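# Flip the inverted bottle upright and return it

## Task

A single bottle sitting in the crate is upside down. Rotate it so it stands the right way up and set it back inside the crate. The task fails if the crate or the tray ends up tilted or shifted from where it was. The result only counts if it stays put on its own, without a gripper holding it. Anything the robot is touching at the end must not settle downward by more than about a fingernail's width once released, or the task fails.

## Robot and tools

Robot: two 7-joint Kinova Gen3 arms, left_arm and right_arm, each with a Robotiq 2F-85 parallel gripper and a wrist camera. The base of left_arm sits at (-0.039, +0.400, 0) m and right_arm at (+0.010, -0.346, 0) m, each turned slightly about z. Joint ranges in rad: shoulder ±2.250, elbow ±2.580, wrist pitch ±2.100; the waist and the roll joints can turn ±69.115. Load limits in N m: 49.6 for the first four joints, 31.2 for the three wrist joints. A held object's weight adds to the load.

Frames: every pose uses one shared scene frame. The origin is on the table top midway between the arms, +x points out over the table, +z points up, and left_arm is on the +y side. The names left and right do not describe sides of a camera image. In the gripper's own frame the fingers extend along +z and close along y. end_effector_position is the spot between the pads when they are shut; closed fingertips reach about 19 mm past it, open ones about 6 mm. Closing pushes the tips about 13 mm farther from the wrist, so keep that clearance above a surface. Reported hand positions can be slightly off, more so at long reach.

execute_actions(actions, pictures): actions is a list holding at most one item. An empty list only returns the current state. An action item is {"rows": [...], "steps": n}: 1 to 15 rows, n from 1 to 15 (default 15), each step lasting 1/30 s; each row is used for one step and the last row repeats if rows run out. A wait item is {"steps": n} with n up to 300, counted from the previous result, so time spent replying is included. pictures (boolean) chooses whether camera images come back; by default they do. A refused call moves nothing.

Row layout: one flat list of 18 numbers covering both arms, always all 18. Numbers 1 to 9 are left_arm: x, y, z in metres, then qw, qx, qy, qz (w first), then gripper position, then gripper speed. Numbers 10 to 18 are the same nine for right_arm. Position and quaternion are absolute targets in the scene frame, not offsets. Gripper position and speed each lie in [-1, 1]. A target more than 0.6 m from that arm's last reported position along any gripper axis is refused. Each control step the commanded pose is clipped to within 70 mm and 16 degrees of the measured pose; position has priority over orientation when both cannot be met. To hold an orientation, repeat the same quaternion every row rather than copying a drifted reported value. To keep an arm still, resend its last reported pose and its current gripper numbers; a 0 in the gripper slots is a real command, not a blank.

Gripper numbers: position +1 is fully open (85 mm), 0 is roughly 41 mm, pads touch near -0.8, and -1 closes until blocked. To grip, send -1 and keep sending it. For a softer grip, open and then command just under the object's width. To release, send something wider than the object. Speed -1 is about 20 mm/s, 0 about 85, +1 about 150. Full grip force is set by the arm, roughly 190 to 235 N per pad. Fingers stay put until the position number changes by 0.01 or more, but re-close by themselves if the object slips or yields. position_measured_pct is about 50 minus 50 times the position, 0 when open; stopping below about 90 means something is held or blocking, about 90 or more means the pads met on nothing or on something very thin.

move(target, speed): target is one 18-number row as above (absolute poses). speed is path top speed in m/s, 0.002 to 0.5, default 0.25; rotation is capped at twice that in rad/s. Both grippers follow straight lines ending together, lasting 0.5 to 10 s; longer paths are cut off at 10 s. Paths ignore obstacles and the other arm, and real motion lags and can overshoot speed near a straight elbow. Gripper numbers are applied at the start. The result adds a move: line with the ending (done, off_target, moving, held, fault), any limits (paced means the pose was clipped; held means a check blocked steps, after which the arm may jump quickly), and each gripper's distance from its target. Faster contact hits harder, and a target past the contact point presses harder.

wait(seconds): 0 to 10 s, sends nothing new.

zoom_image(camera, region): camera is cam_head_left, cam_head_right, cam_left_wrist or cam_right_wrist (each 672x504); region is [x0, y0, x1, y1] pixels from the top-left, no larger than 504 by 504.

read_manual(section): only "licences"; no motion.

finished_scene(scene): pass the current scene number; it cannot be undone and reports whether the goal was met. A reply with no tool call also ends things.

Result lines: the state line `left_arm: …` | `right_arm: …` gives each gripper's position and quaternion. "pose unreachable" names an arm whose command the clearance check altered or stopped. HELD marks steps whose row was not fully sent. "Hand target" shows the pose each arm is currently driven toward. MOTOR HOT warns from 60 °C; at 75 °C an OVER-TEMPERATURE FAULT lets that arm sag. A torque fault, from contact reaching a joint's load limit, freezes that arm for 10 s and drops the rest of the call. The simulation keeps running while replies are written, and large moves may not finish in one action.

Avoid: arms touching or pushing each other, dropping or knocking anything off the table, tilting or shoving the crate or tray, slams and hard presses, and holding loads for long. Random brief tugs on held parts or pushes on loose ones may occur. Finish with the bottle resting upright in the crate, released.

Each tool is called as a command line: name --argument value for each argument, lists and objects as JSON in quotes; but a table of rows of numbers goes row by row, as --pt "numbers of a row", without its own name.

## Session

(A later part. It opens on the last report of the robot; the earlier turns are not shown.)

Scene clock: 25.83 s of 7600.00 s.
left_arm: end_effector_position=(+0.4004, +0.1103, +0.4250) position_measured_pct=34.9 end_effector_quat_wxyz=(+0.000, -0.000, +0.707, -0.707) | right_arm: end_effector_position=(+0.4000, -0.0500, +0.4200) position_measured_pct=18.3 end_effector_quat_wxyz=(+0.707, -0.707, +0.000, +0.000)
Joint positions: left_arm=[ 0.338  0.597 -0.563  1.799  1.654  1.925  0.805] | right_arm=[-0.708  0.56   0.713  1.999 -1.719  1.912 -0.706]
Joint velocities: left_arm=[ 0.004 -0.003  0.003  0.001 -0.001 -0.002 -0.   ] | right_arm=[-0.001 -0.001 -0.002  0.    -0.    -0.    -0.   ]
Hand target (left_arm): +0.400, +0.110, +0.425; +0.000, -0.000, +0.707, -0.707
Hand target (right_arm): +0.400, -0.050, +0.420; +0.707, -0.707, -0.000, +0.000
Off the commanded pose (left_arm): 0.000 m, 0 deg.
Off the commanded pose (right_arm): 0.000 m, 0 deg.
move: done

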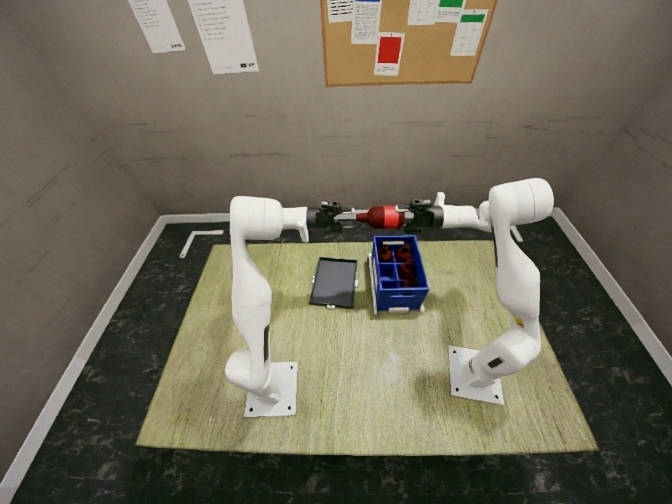

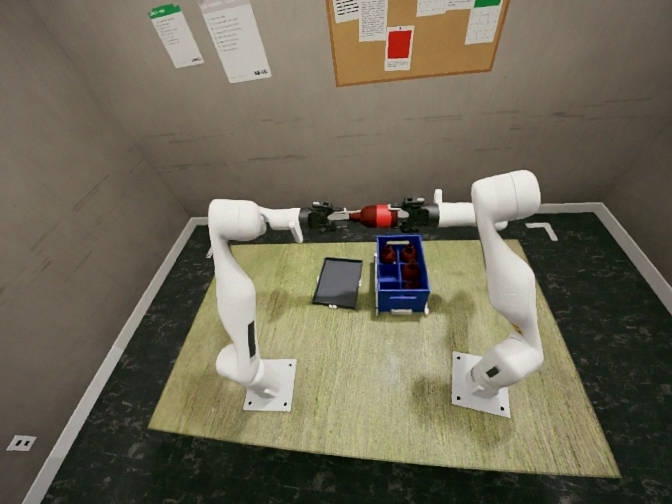

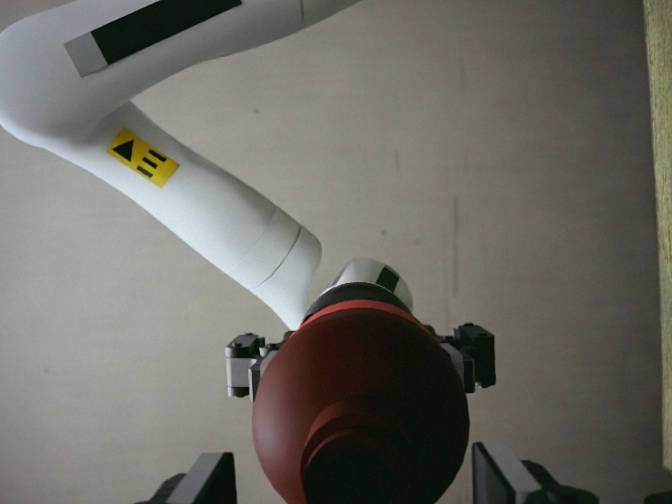

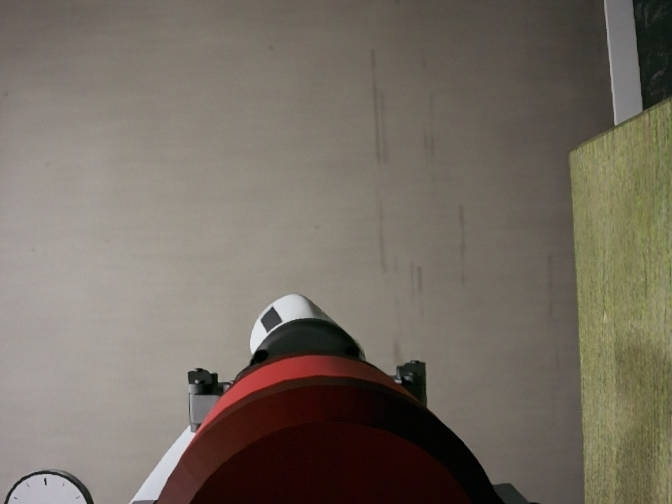

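move --target '[0.402,0.076,0.425,0,0,0.707,-0.707,0.3,0, 0.4,-0.05,0.42,-0.707,0.707,0,0,-1,-0.6]' --speed 0.05

move --target '[0.402,0.076,0.425,0,0,0.707,-0.707,-1,-0.6, 0.4,-0.05,0.42,-0.707,0.707,0,0,-1,-0.6]' --speed 0.05

zoom_image --camera "cam_head_left" --region '[310,170,430,260]'

Scene clock: 28.13 s of 7600.00 s.
left_arm: end_effector_position=(+0.4022, +0.0761, +0.4250) position_measured_pct=34.9 end_effector_quat_wxyz=(+0.000, -0.000, +0.707, -0.707) | right_arm: end_effector_position=(+0.4000, -0.0500, +0.4200) position_measured_pct=18.3 end_effector_quat_wxyz=(+0.707, -0.707, +0.000, -0.000)
Joint positions: left_arm=[ 0.401  0.595 -0.541  1.794  1.705  1.858  0.824] | right_arm=[-0.708  0.56   0.713  1.999 -1.719  1.912 -0.706]
Joint velocities: left_arm=[ 0.002 -0.     0.     0.    -0.    -0.001 -0.   ] | right_arm=[-0.001  0.002  0.    -0.001 -0.     0.    -0.   ]
Hand target (left_arm): +0.402, +0.076, +0.425; -0.000, -0.000, +0.707, -0.707
Hand target (right_arm): +0.400, -0.050, +0.420; +0.707, -0.707, -0.000, -0.000
Off the commanded pose (left_arm): 0.000 m, 0 deg.
Off the commanded pose (right_arm): 0.000 m, 0 deg.
move: done

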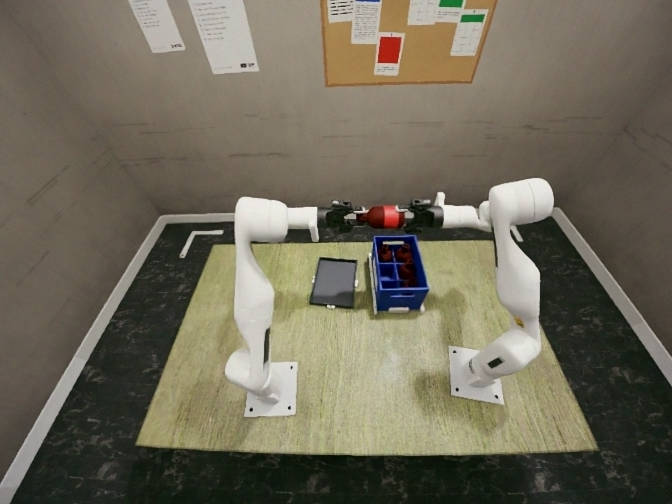

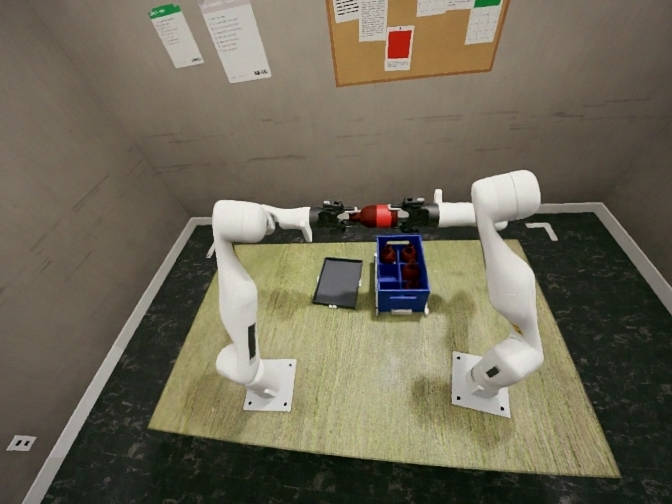

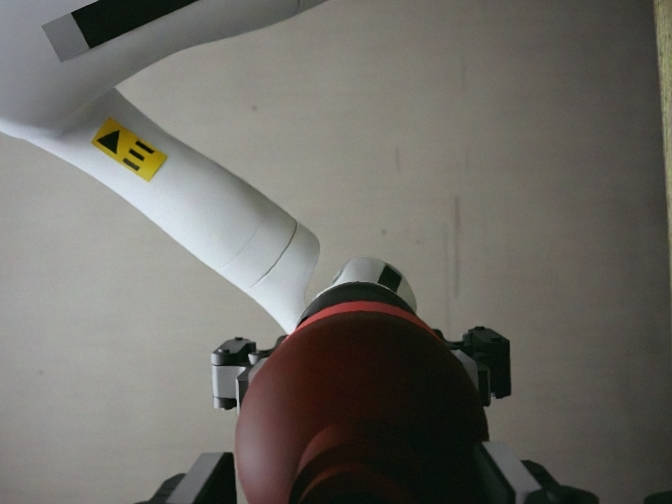

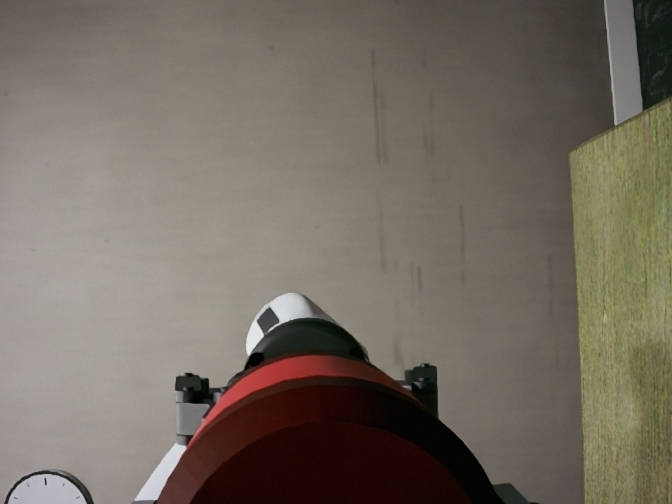

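Scene clock: 29.13 s of 7600.00 s.
left_arm: end_effector_position=(+0.4023, +0.0764, +0.4245) position_measured_pct=64.7 end_effector_quat_wxyz=(+0.000, -0.001, +0.707, -0.707) | right_arm: end_effector_position=(+0.4003, -0.0504, +0.4203) position_measured_pct=18.3 end_effector_quat_wxyz=(+0.707, -0.707, +0.000, -0.001)
Joint positions: left_arm=[ 0.4    0.595 -0.541  1.794  1.704  1.857  0.823] | right_arm=[-0.708  0.56   0.714  1.999 -1.72   1.912 -0.706]
Joint velocities: left_arm=[-0.001 -0.002  0.002 -0.    -0.    -0.001  0.   ] | right_arm=[ 0.     0.001  0.002 -0.001 -0.001 -0.001  0.   ]
Hand target (left_arm): +0.402, +0.076, +0.425; -0.000, -0.000, +0.707, -0.707
Hand target (right_arm): +0.400, -0.050, +0.420; +0.707, -0.707, +0.000, +0.000
Off the commanded pose (left_arm): 0.001 m, 0 deg.
Off the commanded pose (right_arm): 0.001 m, 0 deg.
move: done

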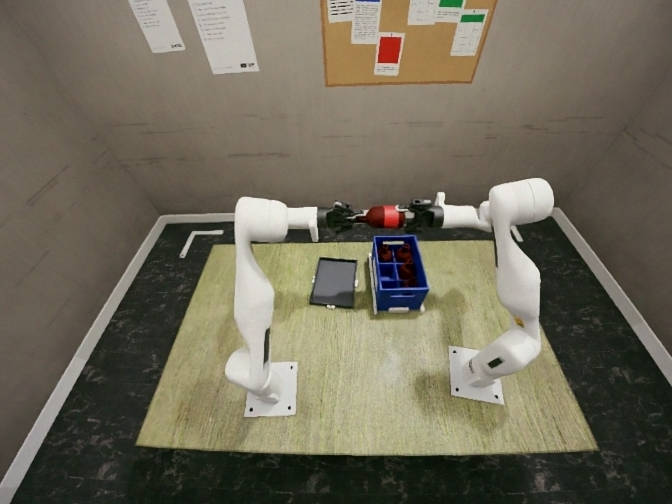

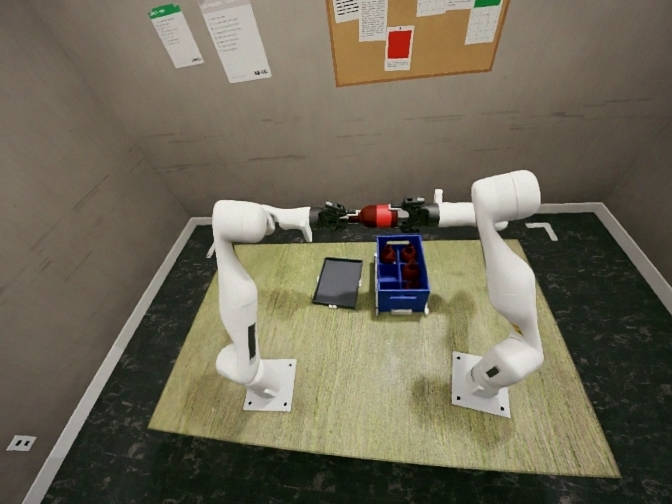

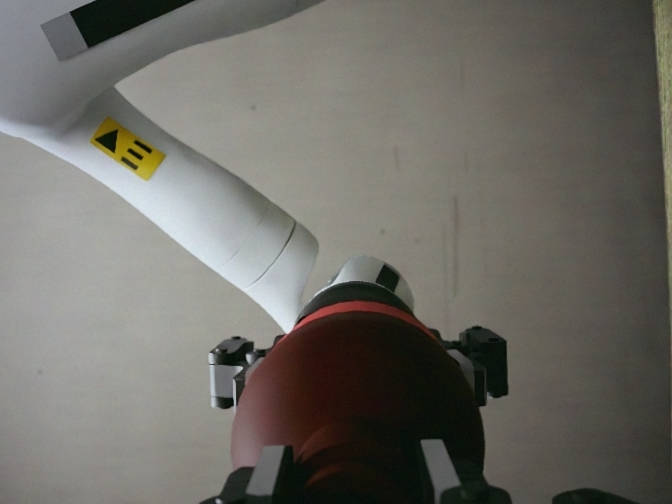

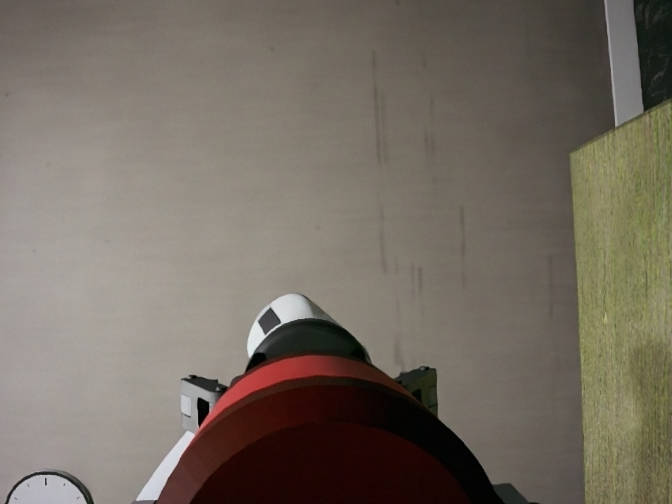

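Region (310, 170, 430, 260) of cam_head_left's 672x504 image, scaled by 4.200, with more detail than that image has; it fills the top 378 rows of this view, and the rest is white.

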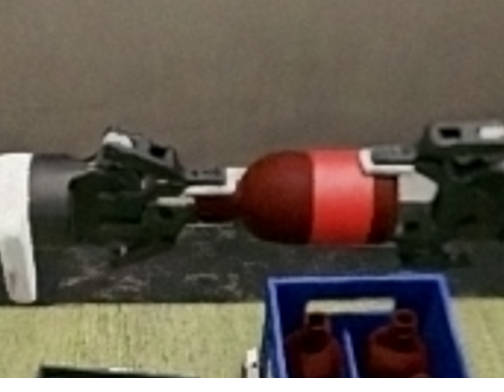

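move --target '[0.402,0.076,0.425,0,0,0.707,-0.707,-1,-0.6, 0.4,-0.05,0.42,-0.707,0.707,0,0,1,-0.3]'

move --target '[0.402,0.10,0.425,0,0,0.707,-0.707,-1,-0.6, 0.4,-0.12,0.42,-0.707,0.707,0,0,1,-0.3]' --speed 0.1

move --target '[0.315,-0.054,0.34,0,0,1,0,-1,-0.6, 0.35,-0.4,0.35,0,1,0,0,1,-0.3]' --speed 0.2

zoom_image --camera "cam_head_left" --region '[330,200,450,320]'

Scene clock: 31.00 s of 7600.00 s.
left_arm: end_effector_position=(+0.4020, +0.0760, +0.4250) position_measured_pct=64.7 end_effector_quat_wxyz=(+0.000, -0.000, +0.707, -0.707) | right_arm: end_effector_position=(+0.4000, -0.0500, +0.4200) position_measured_pct=0.0 end_effector_quat_wxyz=(+0.707, -0.707, -0.000, -0.000)
Joint positions: left_arm=[ 0.401  0.595 -0.54   1.794  1.704  1.857  0.823] | right_arm=[-0.709  0.56   0.713  1.999 -1.719  1.912 -0.706]
Joint velocities: left_arm=[ 0.    -0.     0.001  0.001  0.     0.     0.   ] | right_arm=[-0.     0.     0.001  0.     0.    -0.     0.001]
Hand target (left_arm): +0.402, +0.076, +0.425; -0.000, -0.000, +0.707, -0.707
Hand target (right_arm): +0.400, -0.050, +0.420; +0.707, -0.707, +0.000, +0.000
Off the commanded pose (left_arm): 0.000 m, 0 deg.
Off the commanded pose (right_arm): 0.000 m, 0 deg.
move: done

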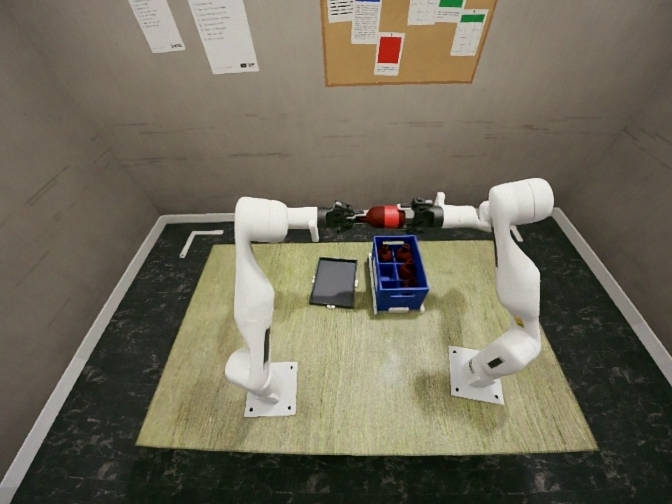

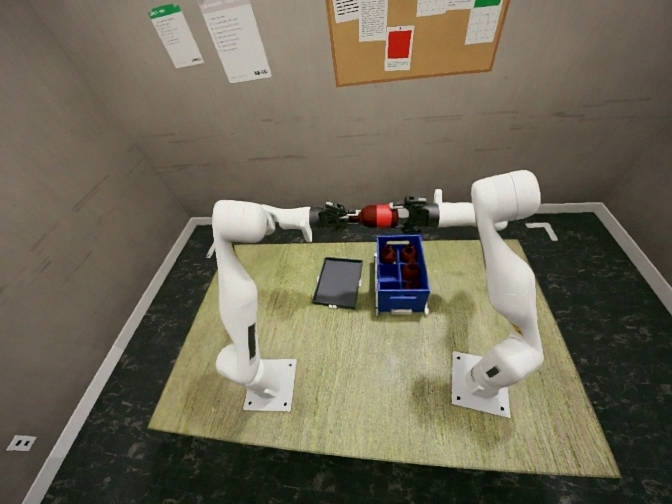

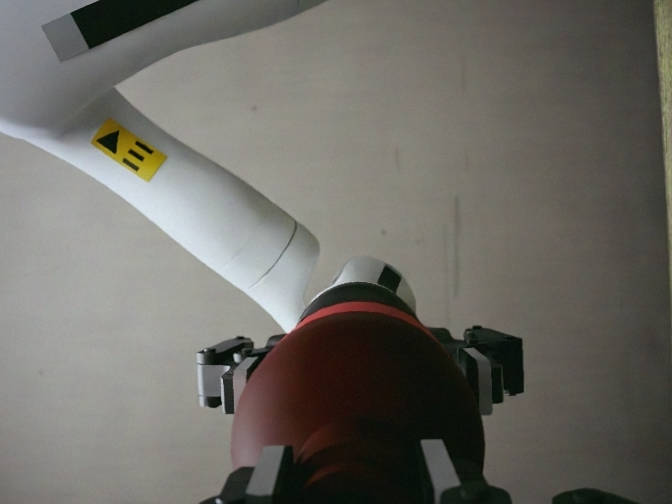

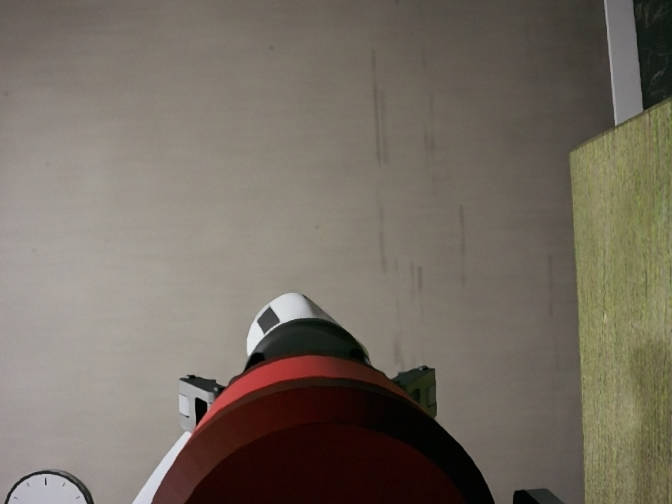

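Scene clock: 32.03 s of 7600.00 s.
left_arm: end_effector_position=(+0.4019, +0.0999, +0.4250) position_measured_pct=64.7 end_effector_quat_wxyz=(-0.000, +0.000, +0.707, -0.707) | right_arm: end_effector_position=(+0.3996, -0.1199, +0.4202) position_measured_pct=0.0 end_effector_quat_wxyz=(+0.707, -0.707, -0.000, +0.000)
Joint positions: left_arm=[ 0.356  0.597 -0.555  1.794  1.67   1.905  0.813] | right_arm=[-0.547  0.587  0.748  1.971 -1.59   2.053 -0.663]
Joint velocities: left_arm=[-0.001  0.001 -0.001  0.     0.     0.001  0.001] | right_arm=[ 0.005  0.005 -0.    -0.001 -0.001  0.002  0.   ]
Hand target (left_arm): +0.402, +0.100, +0.425; +0.000, +0.000, +0.707, -0.707
Hand target (right_arm): +0.400, -0.120, +0.420; +0.707, -0.707, +0.000, +0.000
Off the commanded pose (left_arm): 0.000 m, 0 deg.
Off the commanded pose (right_arm): 0.000 m, 0 deg.
move: done

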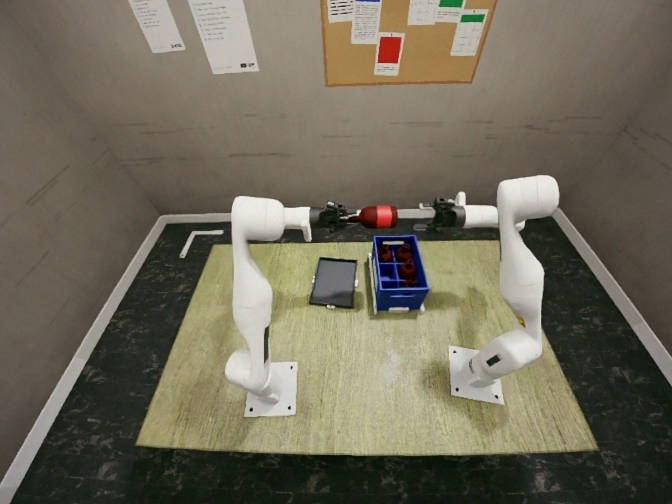

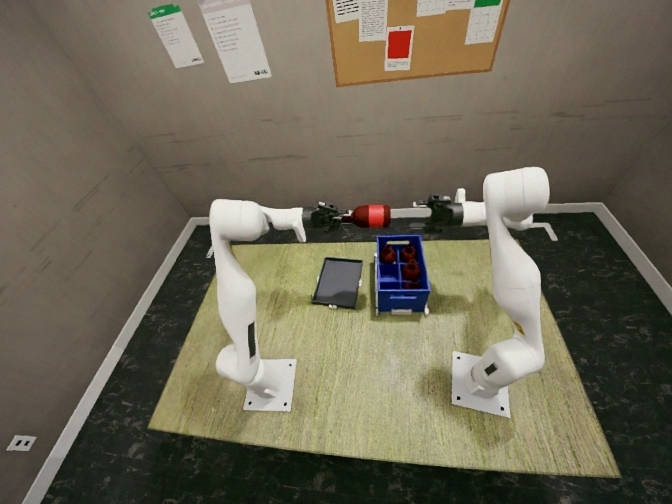

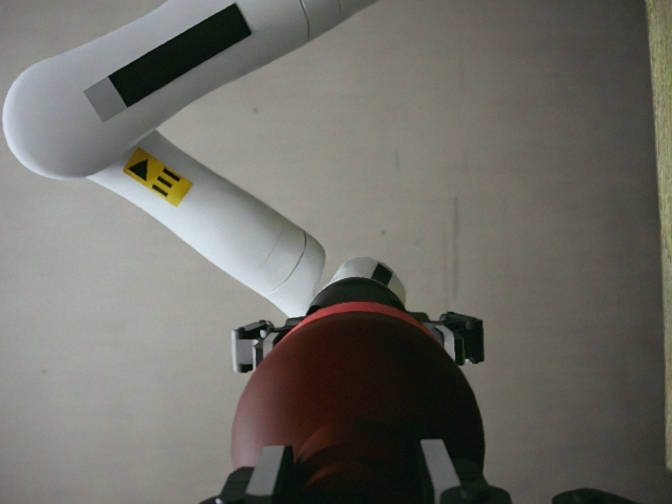

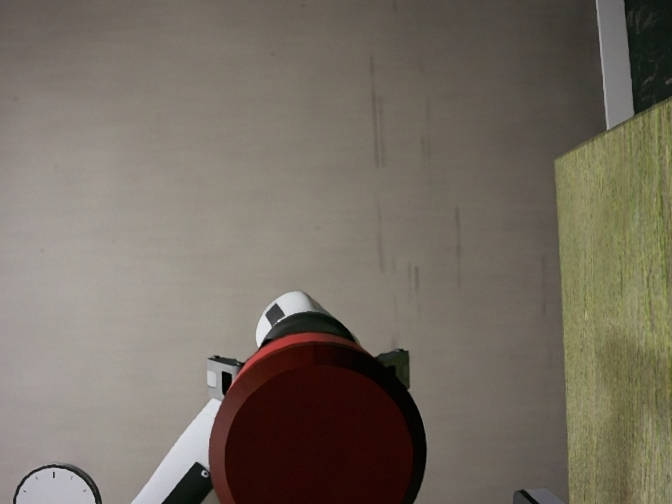

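Scene clock: 36.33 s of 7600.00 s.
left_arm: end_effector_position=(+0.3135, -0.0550, +0.3406) position_measured_pct=64.7 end_effector_quat_wxyz=(-0.000, +0.002, +1.000, -0.001) | right_arm: end_effector_position=(+0.3490, -0.4009, +0.3509) position_measured_pct=0.0 end_effector_quat_wxyz=(+0.002, +1.000, -0.001, -0.002)
Joint positions: left_arm=[ 1.205  0.751 -0.802  0.752  0.528  1.781  2.186] | right_arm=[-1.232  0.198  1.378  1.655 -0.19   1.453 -1.224]
Joint velocities: left_arm=[-0.006  0.014  0.001 -0.01  -0.001  0.002  0.   ] | right_arm=[-0.017 -0.005 -0.005  0.001  0.003 -0.001 -0.004]
Hand target (left_arm): +0.314, -0.055, +0.340; -0.000, +0.002, +1.000, -0.001
Hand target (right_arm): +0.349, -0.400, +0.351; +0.002, +1.000, -0.001, -0.002
Off the commanded pose (left_arm): 0.002 m, 0 deg.
Off the commanded pose (right_arm): 0.002 m, 0 deg.
move: done

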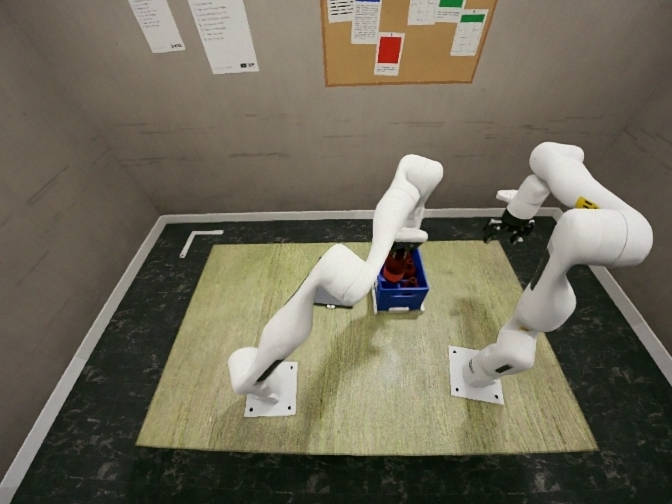

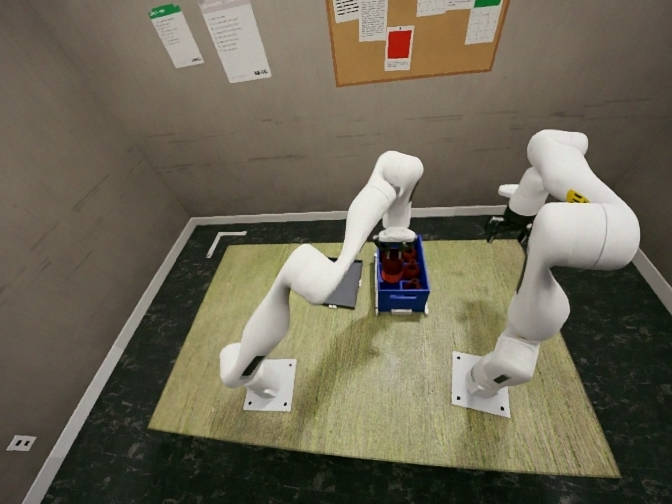

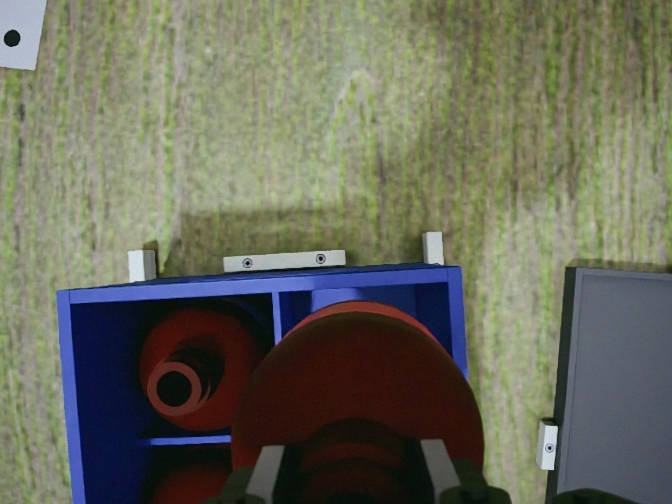

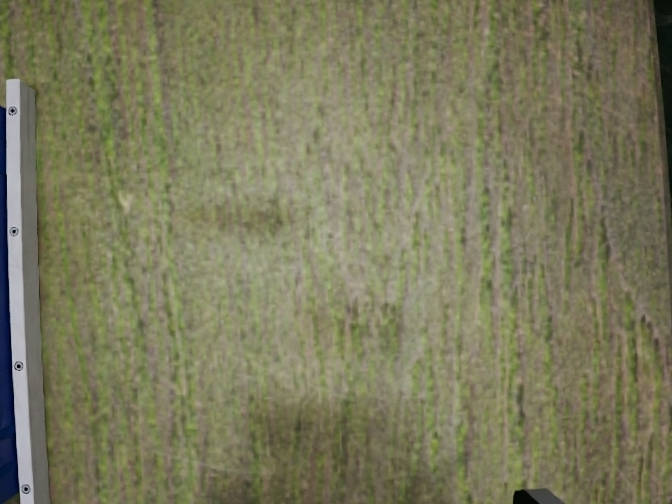

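Region (330, 200, 450, 320) of cam_head_left's 672x504 image, scaled by 4.200, with more detail than that image has.

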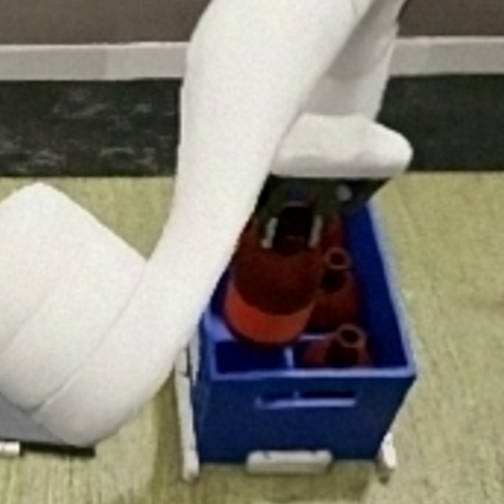

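move --target '[0.319,-0.054,0.27,0,0,1,0,-1,-0.6, 0.35,-0.4,0.35,0,1,0,0,1,-0.3]' --speed 0.05

Scene clock: 38.57 s of 7600.00 s.
left_arm: end_effector_position=(+0.3192, -0.0539, +0.2701) position_measured_pct=64.7 end_effector_quat_wxyz=(+0.000, -0.000, +1.000, -0.000) | right_arm: end_effector_position=(+0.3500, -0.4000, +0.3500) position_measured_pct=0.0 end_effector_quat_wxyz=(+0.000, +1.000, +0.000, +0.000)
Joint positions: left_arm=[ 1.255  0.776 -0.809  0.966  0.531  1.579  2.129] | right_arm=[-1.232  0.196  1.377  1.658 -0.193  1.447 -1.221]
Joint velocities: left_arm=[ 0.001 -0.001 -0.     0.002 -0.    -0.     0.001] | right_arm=[ 0.001 -0.002 -0.001  0.001 -0.001  0.    -0.   ]
Hand target (left_arm): +0.319, -0.054, +0.270; +0.000, -0.000, +1.000, -0.000
Hand target (right_arm): +0.350, -0.400, +0.350; +0.000, +1.000, +0.000, +0.000
Off the commanded pose (left_arm): 0.000 m, 0 deg.
Off the commanded pose (right_arm): 0.000 m, 0 deg.
move: done

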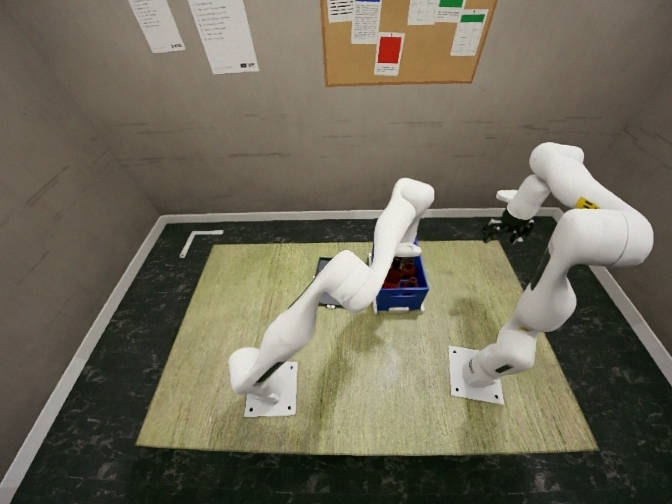

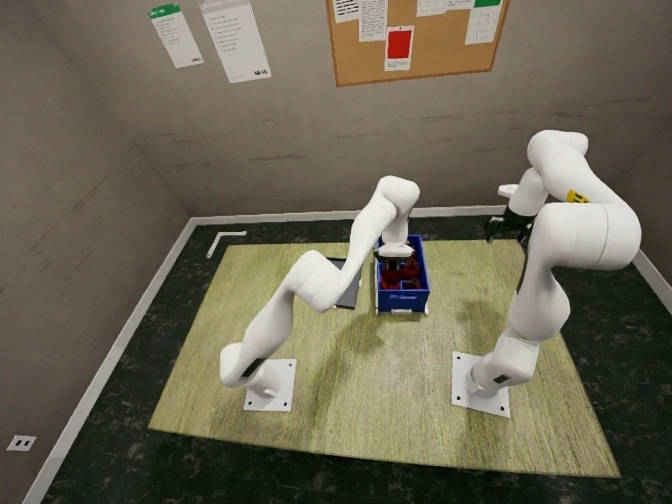

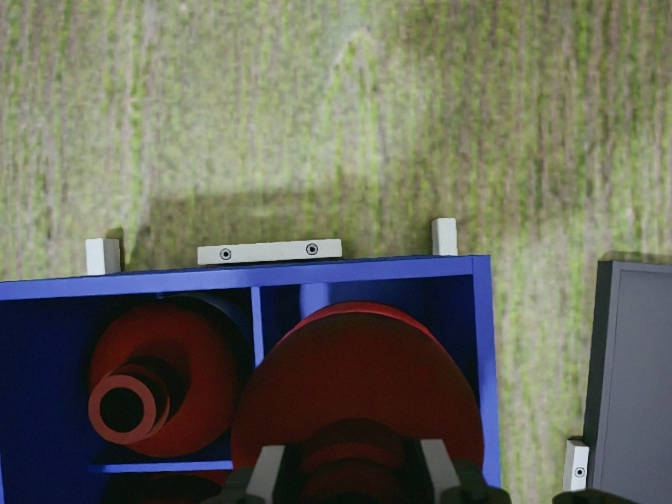

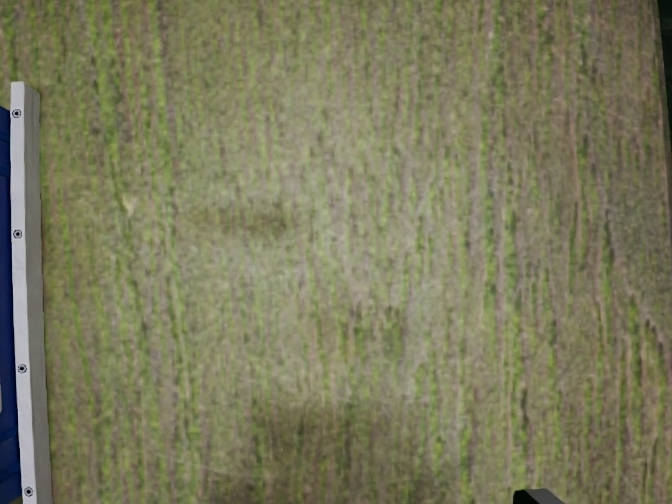

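Good. Lower.

move --target '[0.319,-0.054,0.165,0,0,1,0,-1,-0.6, 0.35,-0.4,0.35,0,1,0,0,1,-0.3]' --speed 0.05

move --target '[0.319,-0.054,0.15,0,0,1,0,-1,-0.6, 0.35,-0.4,0.35,0,1,0,0,1,-0.3]' --speed 0.01

Scene clock: 41.87 s of 7600.00 s.
left_arm: end_effector_position=(+0.3192, -0.0539, +0.1651) position_measured_pct=64.7 end_effector_quat_wxyz=(+0.000, -0.000, +1.000, -0.000) | right_arm: end_effector_position=(+0.3500, -0.4000, +0.3500) position_measured_pct=0.0 end_effector_quat_wxyz=(+0.000, +1.000, +0.000, +0.000)
Joint positions: left_arm=[ 1.289  0.855 -0.786  1.184  0.583  1.321  2.058] | right_arm=[-1.232  0.196  1.377  1.658 -0.193  1.447 -1.221]
Joint velocities: left_arm=[-0.     0.001  0.001  0.    -0.001  0.     0.   ] | right_arm=[ 0.    -0.    -0.001  0.001  0.     0.    -0.   ]
Hand target (left_arm): +0.319, -0.054, +0.165; +0.000, -0.000, +1.000, +0.000
Hand target (right_arm): +0.350, -0.400, +0.350; -0.000, +1.000, -0.000, +0.000
Off the commanded pose (left_arm): 0.000 m, 0 deg.
Off the commanded pose (right_arm): 0.000 m, 0 deg.
move: done

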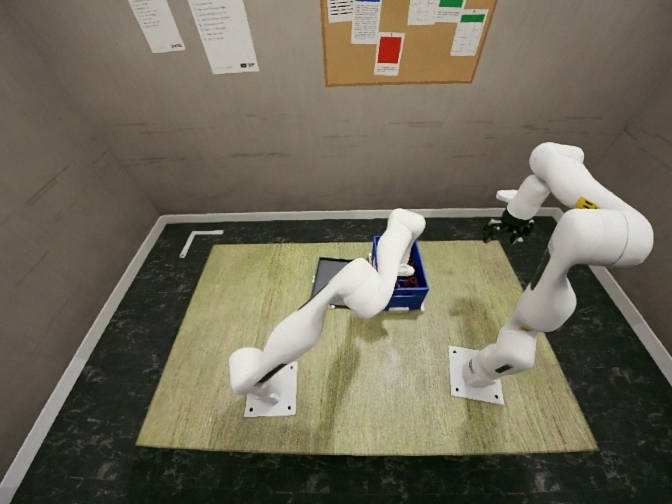

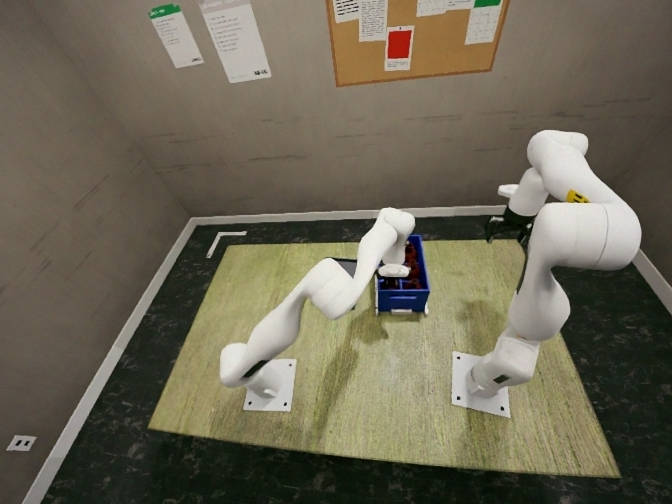

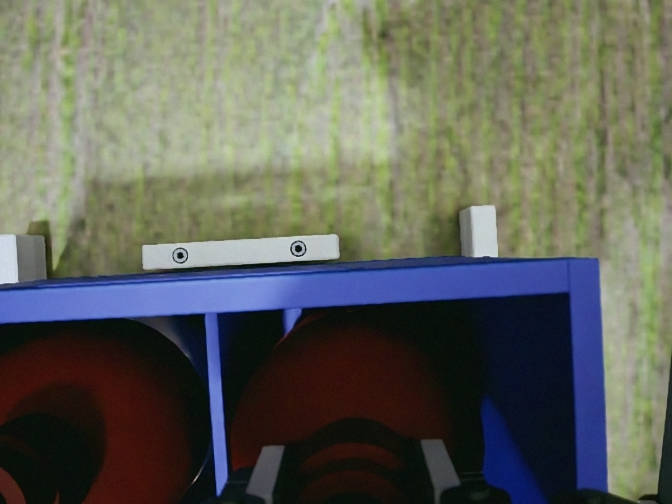

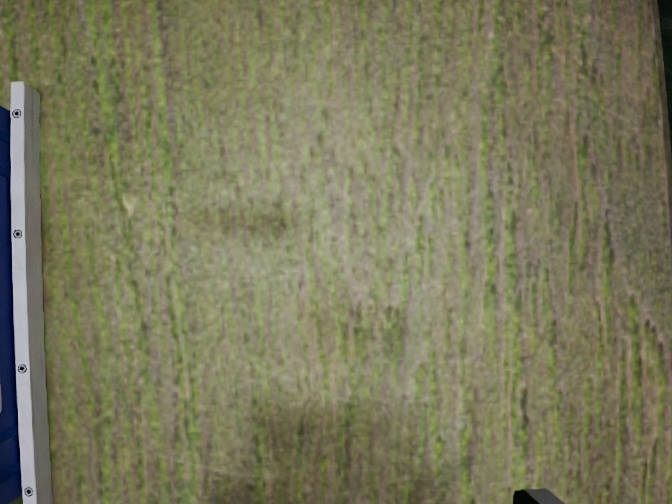

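Scene clock: 43.60 s of 7600.00 s.
left_arm: end_effector_position=(+0.3197, -0.0542, +0.1522) position_measured_pct=64.7 end_effector_quat_wxyz=(+0.001, -0.000, +1.000, -0.001) | right_arm: end_effector_position=(+0.3500, -0.4000, +0.3500) position_measured_pct=0.0 end_effector_quat_wxyz=(+0.000, +1.000, +0.000, +0.000)
Joint positions: left_arm=[ 1.289  0.868 -0.78   1.206  0.594  1.289  2.047] | right_arm=[-1.232  0.196  1.377  1.658 -0.193  1.447 -1.221]
Joint velocities: left_arm=[-0.     0.     0.001  0.001  0.    -0.     0.   ] | right_arm=[ 0.001 -0.    -0.001 -0.    -0.001 -0.001 -0.   ]
Hand target (left_arm): +0.319, -0.054, +0.150; +0.000, -0.000, +1.000, +0.000
Hand target (right_arm): +0.350, -0.400, +0.350; -0.000, +1.000, +0.000, +0.000
Off the commanded pose (left_arm): 0.002 m, 0 deg.
Off the commanded pose (right_arm): 0.000 m, 0 deg.
move: done

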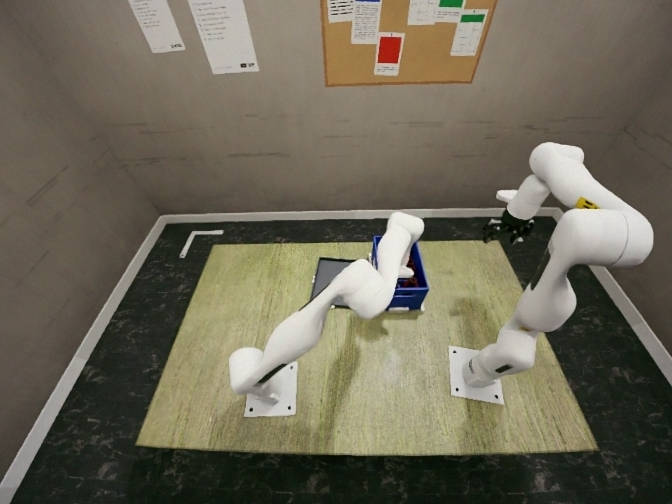

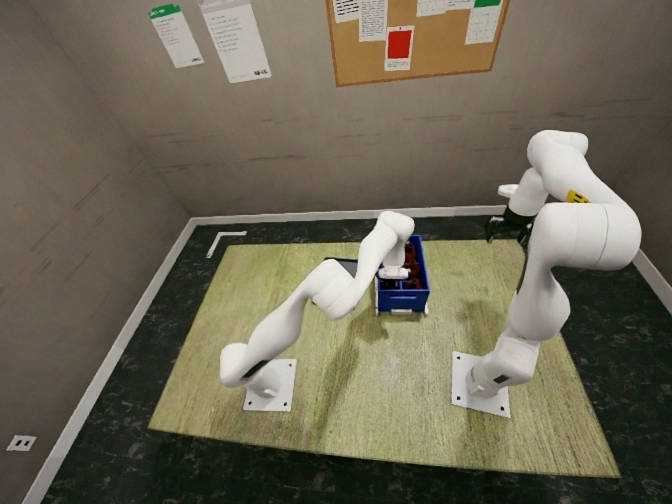

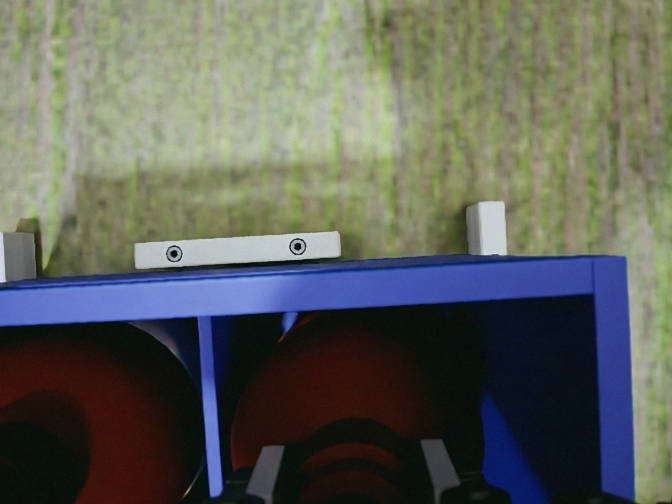

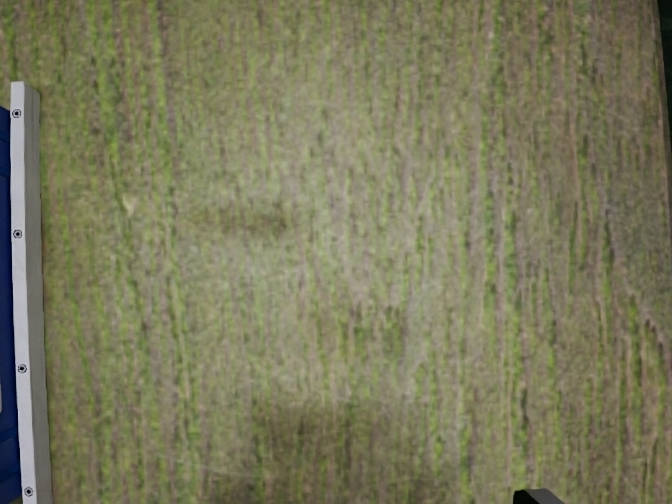

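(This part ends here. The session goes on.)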